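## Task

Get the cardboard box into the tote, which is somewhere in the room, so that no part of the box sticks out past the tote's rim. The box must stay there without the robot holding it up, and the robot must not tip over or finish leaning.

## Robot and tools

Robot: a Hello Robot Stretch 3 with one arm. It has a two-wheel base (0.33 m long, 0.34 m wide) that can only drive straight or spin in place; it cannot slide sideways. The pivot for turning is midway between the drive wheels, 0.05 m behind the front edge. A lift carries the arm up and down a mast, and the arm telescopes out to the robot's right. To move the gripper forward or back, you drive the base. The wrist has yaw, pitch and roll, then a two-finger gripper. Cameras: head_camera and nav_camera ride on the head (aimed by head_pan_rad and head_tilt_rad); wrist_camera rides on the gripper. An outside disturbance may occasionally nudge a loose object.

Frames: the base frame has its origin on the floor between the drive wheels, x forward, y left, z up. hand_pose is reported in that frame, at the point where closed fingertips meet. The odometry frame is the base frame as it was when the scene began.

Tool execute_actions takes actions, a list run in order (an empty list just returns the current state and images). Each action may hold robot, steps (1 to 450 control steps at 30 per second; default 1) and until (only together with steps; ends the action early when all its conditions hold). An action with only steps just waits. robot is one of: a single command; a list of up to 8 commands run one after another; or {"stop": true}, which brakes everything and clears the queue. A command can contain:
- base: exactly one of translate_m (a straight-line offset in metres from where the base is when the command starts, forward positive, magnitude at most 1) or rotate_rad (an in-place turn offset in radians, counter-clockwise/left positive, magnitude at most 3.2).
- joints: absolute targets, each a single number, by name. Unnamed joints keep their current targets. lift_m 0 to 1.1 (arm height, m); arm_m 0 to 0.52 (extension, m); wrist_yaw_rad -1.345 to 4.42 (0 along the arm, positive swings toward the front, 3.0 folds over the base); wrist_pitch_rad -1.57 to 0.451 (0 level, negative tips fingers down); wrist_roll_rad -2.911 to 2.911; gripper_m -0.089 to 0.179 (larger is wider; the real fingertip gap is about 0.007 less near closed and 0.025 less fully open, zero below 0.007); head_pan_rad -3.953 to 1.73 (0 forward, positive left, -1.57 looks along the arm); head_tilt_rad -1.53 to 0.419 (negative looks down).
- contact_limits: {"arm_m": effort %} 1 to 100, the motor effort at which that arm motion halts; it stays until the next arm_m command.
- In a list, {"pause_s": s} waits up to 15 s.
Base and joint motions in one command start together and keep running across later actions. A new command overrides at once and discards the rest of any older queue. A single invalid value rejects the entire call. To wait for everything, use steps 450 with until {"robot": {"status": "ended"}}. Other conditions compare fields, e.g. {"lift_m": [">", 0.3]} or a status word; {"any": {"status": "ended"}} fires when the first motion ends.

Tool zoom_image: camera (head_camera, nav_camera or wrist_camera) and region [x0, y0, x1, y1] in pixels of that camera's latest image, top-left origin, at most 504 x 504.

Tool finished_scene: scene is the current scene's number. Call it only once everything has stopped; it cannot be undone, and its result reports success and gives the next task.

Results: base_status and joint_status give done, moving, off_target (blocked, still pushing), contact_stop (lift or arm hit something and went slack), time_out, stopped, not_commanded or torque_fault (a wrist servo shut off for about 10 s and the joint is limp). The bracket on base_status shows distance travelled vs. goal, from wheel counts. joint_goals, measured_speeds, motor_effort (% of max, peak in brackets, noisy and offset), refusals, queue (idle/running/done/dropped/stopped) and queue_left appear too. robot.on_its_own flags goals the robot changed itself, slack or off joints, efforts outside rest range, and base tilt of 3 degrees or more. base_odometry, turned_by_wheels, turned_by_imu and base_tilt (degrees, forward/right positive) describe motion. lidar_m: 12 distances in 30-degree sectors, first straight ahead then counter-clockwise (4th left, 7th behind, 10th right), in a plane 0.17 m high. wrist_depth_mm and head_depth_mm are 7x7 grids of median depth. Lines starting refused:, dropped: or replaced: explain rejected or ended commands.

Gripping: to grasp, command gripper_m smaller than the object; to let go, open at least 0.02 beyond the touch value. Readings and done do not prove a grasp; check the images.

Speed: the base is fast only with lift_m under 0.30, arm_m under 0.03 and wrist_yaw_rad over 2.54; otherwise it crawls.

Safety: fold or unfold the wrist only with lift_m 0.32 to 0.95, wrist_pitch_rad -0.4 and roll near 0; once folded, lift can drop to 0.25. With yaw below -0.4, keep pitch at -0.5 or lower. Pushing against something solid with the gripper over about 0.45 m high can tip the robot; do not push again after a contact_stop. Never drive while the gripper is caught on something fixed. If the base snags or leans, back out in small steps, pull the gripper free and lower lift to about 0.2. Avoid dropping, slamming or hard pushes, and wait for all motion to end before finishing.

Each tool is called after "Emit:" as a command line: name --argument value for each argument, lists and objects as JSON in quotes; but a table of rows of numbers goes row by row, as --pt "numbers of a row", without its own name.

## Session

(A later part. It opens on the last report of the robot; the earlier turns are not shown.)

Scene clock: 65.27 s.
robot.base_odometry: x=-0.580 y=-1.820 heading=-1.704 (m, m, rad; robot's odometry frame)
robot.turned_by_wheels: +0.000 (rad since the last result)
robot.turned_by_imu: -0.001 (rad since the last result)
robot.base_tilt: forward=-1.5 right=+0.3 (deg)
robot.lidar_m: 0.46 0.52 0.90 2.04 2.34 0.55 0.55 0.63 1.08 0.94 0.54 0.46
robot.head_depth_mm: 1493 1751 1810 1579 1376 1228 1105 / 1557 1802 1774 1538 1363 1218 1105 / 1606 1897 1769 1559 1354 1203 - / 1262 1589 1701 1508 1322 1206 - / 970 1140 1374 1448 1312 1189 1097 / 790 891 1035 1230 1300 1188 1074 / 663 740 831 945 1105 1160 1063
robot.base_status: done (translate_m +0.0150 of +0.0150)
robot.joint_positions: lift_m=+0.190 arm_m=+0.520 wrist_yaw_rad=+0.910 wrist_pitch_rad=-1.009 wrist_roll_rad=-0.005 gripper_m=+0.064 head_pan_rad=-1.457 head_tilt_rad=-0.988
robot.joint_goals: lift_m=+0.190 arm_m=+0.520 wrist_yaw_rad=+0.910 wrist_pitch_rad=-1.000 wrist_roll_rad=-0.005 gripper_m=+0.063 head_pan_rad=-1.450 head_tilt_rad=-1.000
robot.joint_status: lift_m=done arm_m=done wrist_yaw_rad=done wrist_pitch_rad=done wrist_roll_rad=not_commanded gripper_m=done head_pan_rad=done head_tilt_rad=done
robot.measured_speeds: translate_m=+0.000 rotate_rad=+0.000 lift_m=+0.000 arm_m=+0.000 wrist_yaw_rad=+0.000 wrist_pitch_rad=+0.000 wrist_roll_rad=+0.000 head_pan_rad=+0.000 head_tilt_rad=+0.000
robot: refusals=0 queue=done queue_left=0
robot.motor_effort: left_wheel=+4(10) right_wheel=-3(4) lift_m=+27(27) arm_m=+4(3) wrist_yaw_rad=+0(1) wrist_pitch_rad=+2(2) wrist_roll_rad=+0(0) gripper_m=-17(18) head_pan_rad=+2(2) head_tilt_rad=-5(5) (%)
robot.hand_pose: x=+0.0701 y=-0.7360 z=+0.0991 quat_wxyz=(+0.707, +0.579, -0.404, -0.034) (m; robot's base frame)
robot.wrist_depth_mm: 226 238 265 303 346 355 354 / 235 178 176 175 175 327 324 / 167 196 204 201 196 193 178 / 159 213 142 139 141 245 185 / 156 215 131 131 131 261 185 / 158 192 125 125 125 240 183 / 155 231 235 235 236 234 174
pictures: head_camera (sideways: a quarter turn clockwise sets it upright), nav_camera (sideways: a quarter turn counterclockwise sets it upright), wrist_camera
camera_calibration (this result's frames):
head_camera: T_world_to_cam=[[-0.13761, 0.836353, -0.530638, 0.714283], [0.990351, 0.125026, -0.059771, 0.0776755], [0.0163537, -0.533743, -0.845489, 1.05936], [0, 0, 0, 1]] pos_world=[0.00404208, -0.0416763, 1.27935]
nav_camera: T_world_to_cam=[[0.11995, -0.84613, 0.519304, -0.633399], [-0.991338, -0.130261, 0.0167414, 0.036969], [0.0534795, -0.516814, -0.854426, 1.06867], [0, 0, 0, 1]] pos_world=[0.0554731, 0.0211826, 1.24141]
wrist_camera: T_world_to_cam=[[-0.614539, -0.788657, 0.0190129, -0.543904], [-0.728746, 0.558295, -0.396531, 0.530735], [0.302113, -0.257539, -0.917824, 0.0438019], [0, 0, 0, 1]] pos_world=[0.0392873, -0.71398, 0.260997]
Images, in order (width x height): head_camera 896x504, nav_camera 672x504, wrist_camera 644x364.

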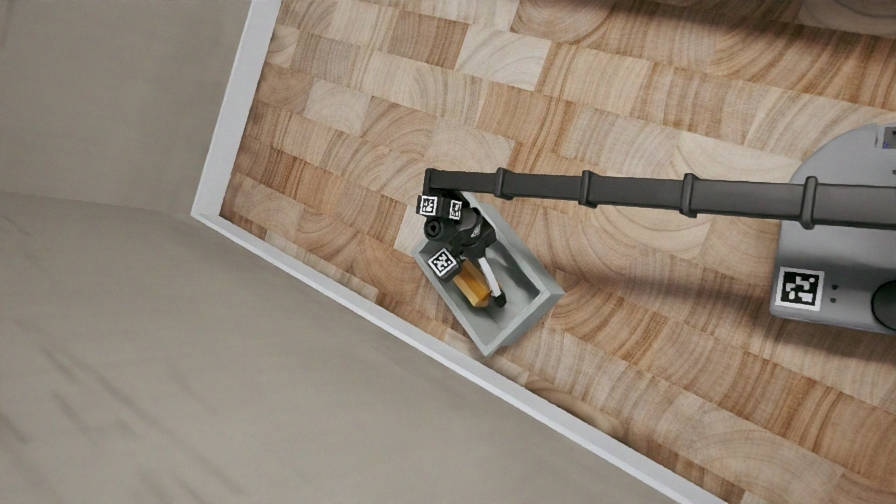

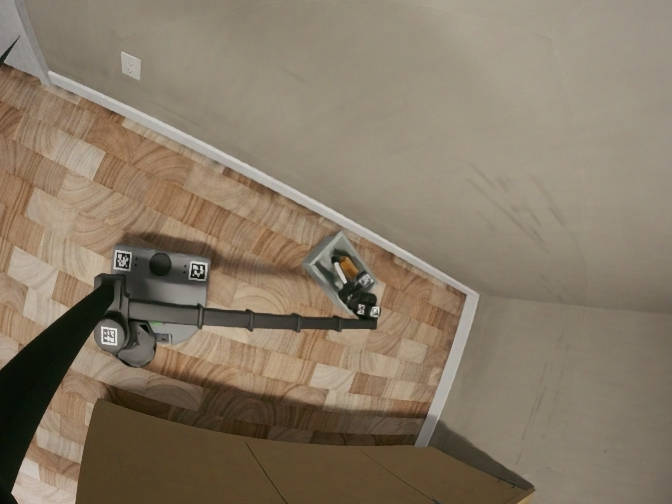

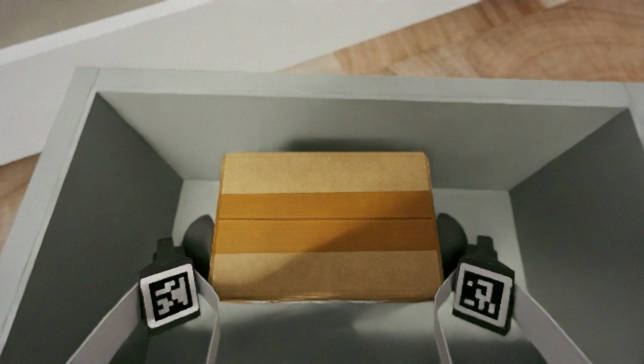

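Emit:
execute_actions --actions '[{"robot": {"joints": {"lift_m": 0.117}}, "steps": 300, "until": {"robot": {"status": "ended"}}}]'

Scene clock: 66.73 s.
robot.base_odometry: x=-0.580 y=-1.820 heading=-1.704 (m, m, rad; robot's odometry frame)
robot.turned_by_wheels: +0.000 (rad since the last result)
robot.turned_by_imu: +0.000 (rad since the last result)
robot.base_tilt: forward=-1.5 right=+0.2 (deg)
robot.lidar_m: 0.46 0.53 0.89 2.04 2.34 0.55 0.55 0.63 1.09 0.94 0.53 0.46
robot.head_depth_mm: 1507 1736 1800 1564 1379 1223 1107 / 1557 1814 1790 1540 1356 1208 1099 / 1602 1901 1779 1562 1353 1207 - / 1263 1567 1710 1528 1342 1202 - / 976 1138 1377 1443 1317 1191 1091 / 788 894 1036 1224 1298 1186 1073 / 665 735 829 950 1098 1160 1067
robot.base_status: done (translate_m +0.0150 of +0.0150)
robot.joint_positions: lift_m=+0.117 arm_m=+0.520 wrist_yaw_rad=+0.910 wrist_pitch_rad=-1.009 wrist_roll_rad=-0.005 gripper_m=+0.064 head_pan_rad=-1.457 head_tilt_rad=-0.988
robot.joint_goals: lift_m=+0.117 arm_m=+0.520 wrist_yaw_rad=+0.910 wrist_pitch_rad=-1.000 wrist_roll_rad=-0.005 gripper_m=+0.063 head_pan_rad=-1.450 head_tilt_rad=-1.000
robot.joint_status: lift_m=done arm_m=done wrist_yaw_rad=done wrist_pitch_rad=done wrist_roll_rad=not_commanded gripper_m=done head_pan_rad=done head_tilt_rad=done
robot.measured_speeds: translate_m=+0.000 rotate_rad=+0.000 lift_m=+0.000 arm_m=+0.000 wrist_yaw_rad=+0.000 wrist_pitch_rad=+0.000 wrist_roll_rad=+0.000 head_pan_rad=+0.000 head_tilt_rad=+0.000
robot: refusals=0 queue=done queue_left=0
robot.motor_effort: left_wheel=+4(4) right_wheel=-3(2) lift_m=+27(28) arm_m=+4(4) wrist_yaw_rad=+0(0) wrist_pitch_rad=+3(3) wrist_roll_rad=+0(0) gripper_m=-17(17) head_pan_rad=+2(2) head_tilt_rad=-5(5) (%)
robot.hand_pose: x=+0.0701 y=-0.7360 z=+0.0261 quat_wxyz=(+0.707, +0.579, -0.404, -0.034) (m; robot's base frame)
robot.wrist_depth_mm: 134 132 131 129 128 126 124 / 150 162 160 157 154 152 150 / 154 197 204 200 195 192 178 / 155 199 143 139 140 202 185 / 156 190 131 131 131 190 184 / 157 180 125 126 125 180 174 / 155 168 169 169 170 167 167
pictures: head_camera (sideways: a quarter turn clockwise sets it upright), nav_camera (sideways: a quarter turn counterclockwise sets it upright), wrist_camera
camera_calibration (this result's frames):
head_camera: T_world_to_cam=[[-0.13761, 0.836354, -0.530638, 0.714283], [0.990351, 0.125026, -0.059771, 0.0776755], [0.0163537, -0.533743, -0.845489, 1.05936], [0, 0, 0, 1]] pos_world=[0.00404208, -0.0416763, 1.27935]
nav_camera: T_world_to_cam=[[0.11995, -0.84613, 0.519304, -0.633399], [-0.991338, -0.130261, 0.0167414, 0.036969], [0.0534795, -0.516814, -0.854426, 1.06867], [0, 0, 0, 1]] pos_world=[0.0554731, 0.0211826, 1.24141]
wrist_camera: T_world_to_cam=[[-0.614538, -0.788658, 0.0190129, -0.542518], [-0.728768, 0.558312, -0.396466, 0.501782], [0.302061, -0.257499, -0.917853, -0.0231678], [0, 0, 0, 1]] pos_world=[0.0392835, -0.713978, 0.18799]
Images, in order (width x height): head_camera 896x504, nav_camera 672x504, wrist_camera 644x364.

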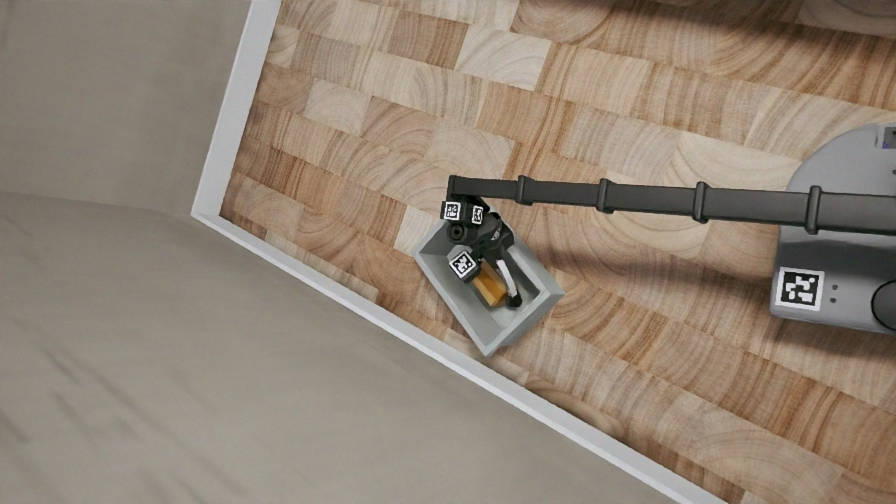

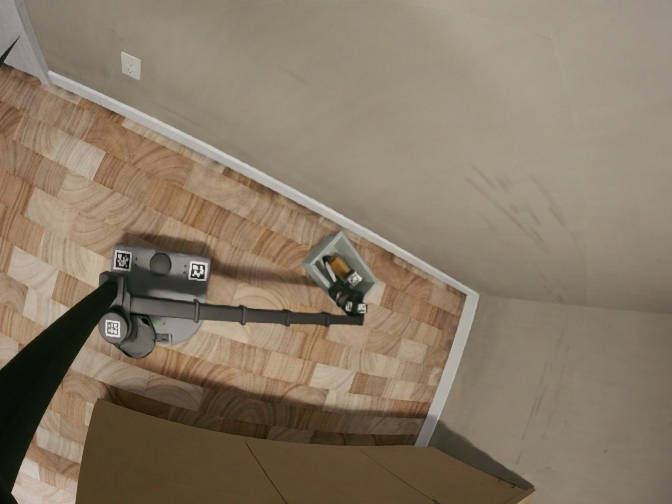

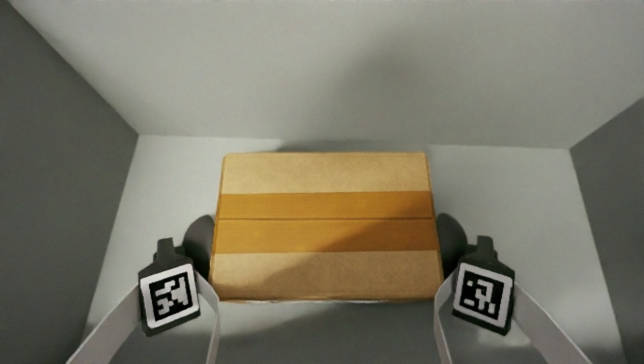

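Emit:
execute_actions --actions '[{"robot": [{"joints": {"lift_m": 0.111}}, {"joints": {"gripper_m": 0.128}}, {"joints": {"lift_m": 0.26}}], "steps": 300, "until": {"robot": {"status": "ended"}}}]'

Scene clock: 70.53 s.
robot.base_odometry: x=-0.580 y=-1.820 heading=-1.704 (m, m, rad; robot's odometry frame)
robot.turned_by_wheels: +0.000 (rad since the last result)
robot.turned_by_imu: -0.001 (rad since the last result)
robot.base_tilt: forward=-1.5 right=+0.4 (deg)
robot.lidar_m: 0.46 0.53 0.90 2.04 2.34 0.55 0.55 0.63 1.08 0.94 0.53 0.46
robot.head_depth_mm: 1504 1748 1809 1542 1374 1228 1109 / 1565 1818 1778 1549 1363 1214 1103 / 1594 1893 1755 1491 1361 1222 - / 1277 1566 1704 1449 1335 1206 - / 972 1135 1388 1457 1310 1193 1095 / 787 894 1032 1232 1306 1182 1079 / 663 737 829 943 1107 1162 1065
robot.base_status: done (translate_m +0.0150 of +0.0150)
robot.joint_positions: lift_m=+0.260 arm_m=+0.520 wrist_yaw_rad=+0.910 wrist_pitch_rad=-1.007 wrist_roll_rad=-0.005 gripper_m=+0.128 head_pan_rad=-1.457 head_tilt_rad=-0.988
robot.joint_goals: lift_m=+0.260 arm_m=+0.520 wrist_yaw_rad=+0.910 wrist_pitch_rad=-1.000 wrist_roll_rad=-0.005 gripper_m=+0.128 head_pan_rad=-1.450 head_tilt_rad=-1.000
robot.joint_status: lift_m=done arm_m=done wrist_yaw_rad=done wrist_pitch_rad=done wrist_roll_rad=not_commanded gripper_m=done head_pan_rad=done head_tilt_rad=done
robot.measured_speeds: translate_m=+0.000 rotate_rad=+0.000 lift_m=+0.000 arm_m=+0.000 wrist_yaw_rad=+0.000 wrist_pitch_rad=+0.000 wrist_roll_rad=+0.000 head_pan_rad=+0.000 head_tilt_rad=+0.000
robot: refusals=0 queue=done queue_left=0
robot.motor_effort: left_wheel=+3(4) right_wheel=-2(2) lift_m=+32(33) arm_m=+4(4) wrist_yaw_rad=-1(1) wrist_pitch_rad=+3(3) wrist_roll_rad=+0(0) gripper_m=+0(79) head_pan_rad=+2(2) head_tilt_rad=-5(5) (%)
robot.hand_pose: x=+0.0705 y=-0.7363 z=+0.1691 quat_wxyz=(+0.708, +0.579, -0.404, -0.033) (m; robot's base frame)
robot.wrist_depth_mm: 226 247 281 319 355 437 449 / 258 289 315 370 411 418 415 / 287 309 339 388 389 384 385 / 336 266 281 274 265 245 362 / 340 233 334 340 337 262 333 / 321 - 316 268 317 - 315 / 304 231 301 300 298 274 299
pictures: head_camera (sideways: a quarter turn clockwise sets it upright), nav_camera (sideways: a quarter turn counterclockwise sets it upright), wrist_camera
camera_calibration (this result's frames):
head_camera: T_world_to_cam=[[-0.13761, 0.836353, -0.530638, 0.714282], [0.990351, 0.125026, -0.059771, 0.0776755], [0.0163538, -0.533743, -0.845489, 1.05936], [0, 0, 0, 1]] pos_world=[0.00404209, -0.0416763, 1.27935]
nav_camera: T_world_to_cam=[[0.119951, -0.84613, 0.519303, -0.633399], [-0.991338, -0.130261, 0.0167414, 0.036969], [0.0534796, -0.516814, -0.854426, 1.06867], [0, 0, 0, 1]] pos_world=[0.0554731, 0.0211826, 1.24141]
wrist_camera: T_world_to_cam=[[-0.614568, -0.788635, 0.0190106, -0.545218], [-0.728167, 0.557847, -0.39822, 0.558797], [0.303445, -0.258576, -0.917093, 0.106902], [0, 0, 0, 1]] pos_world=[0.0393856, -0.714059, 0.330928]
Images, in order (width x height): head_camera 896x504, nav_camera 672x504, wrist_camera 644x364.

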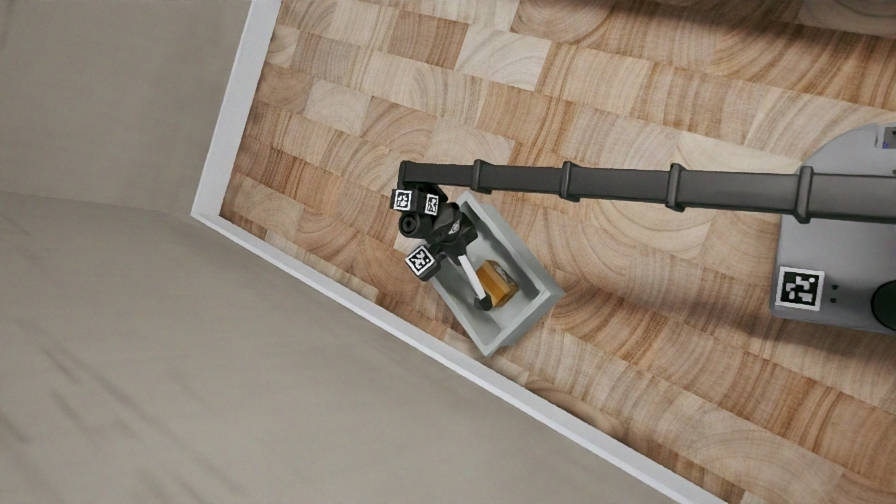

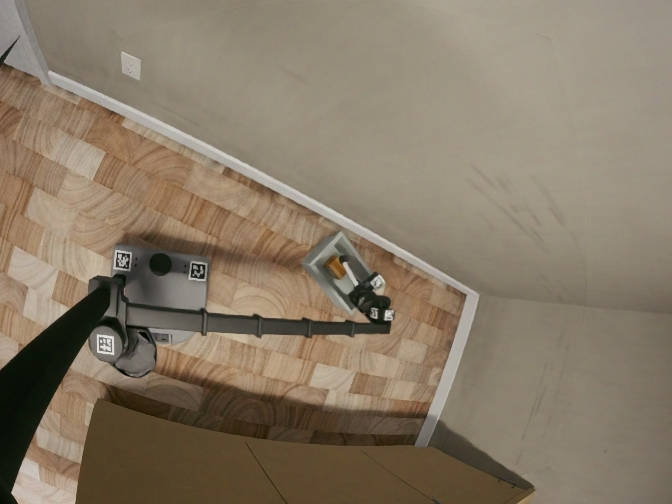

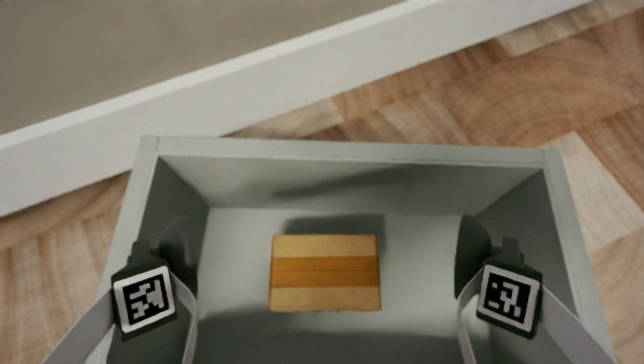

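The box is in the tote and the gripper is clear.

Emit:
finished_scene --scene 1

The scene is finished: the task was done.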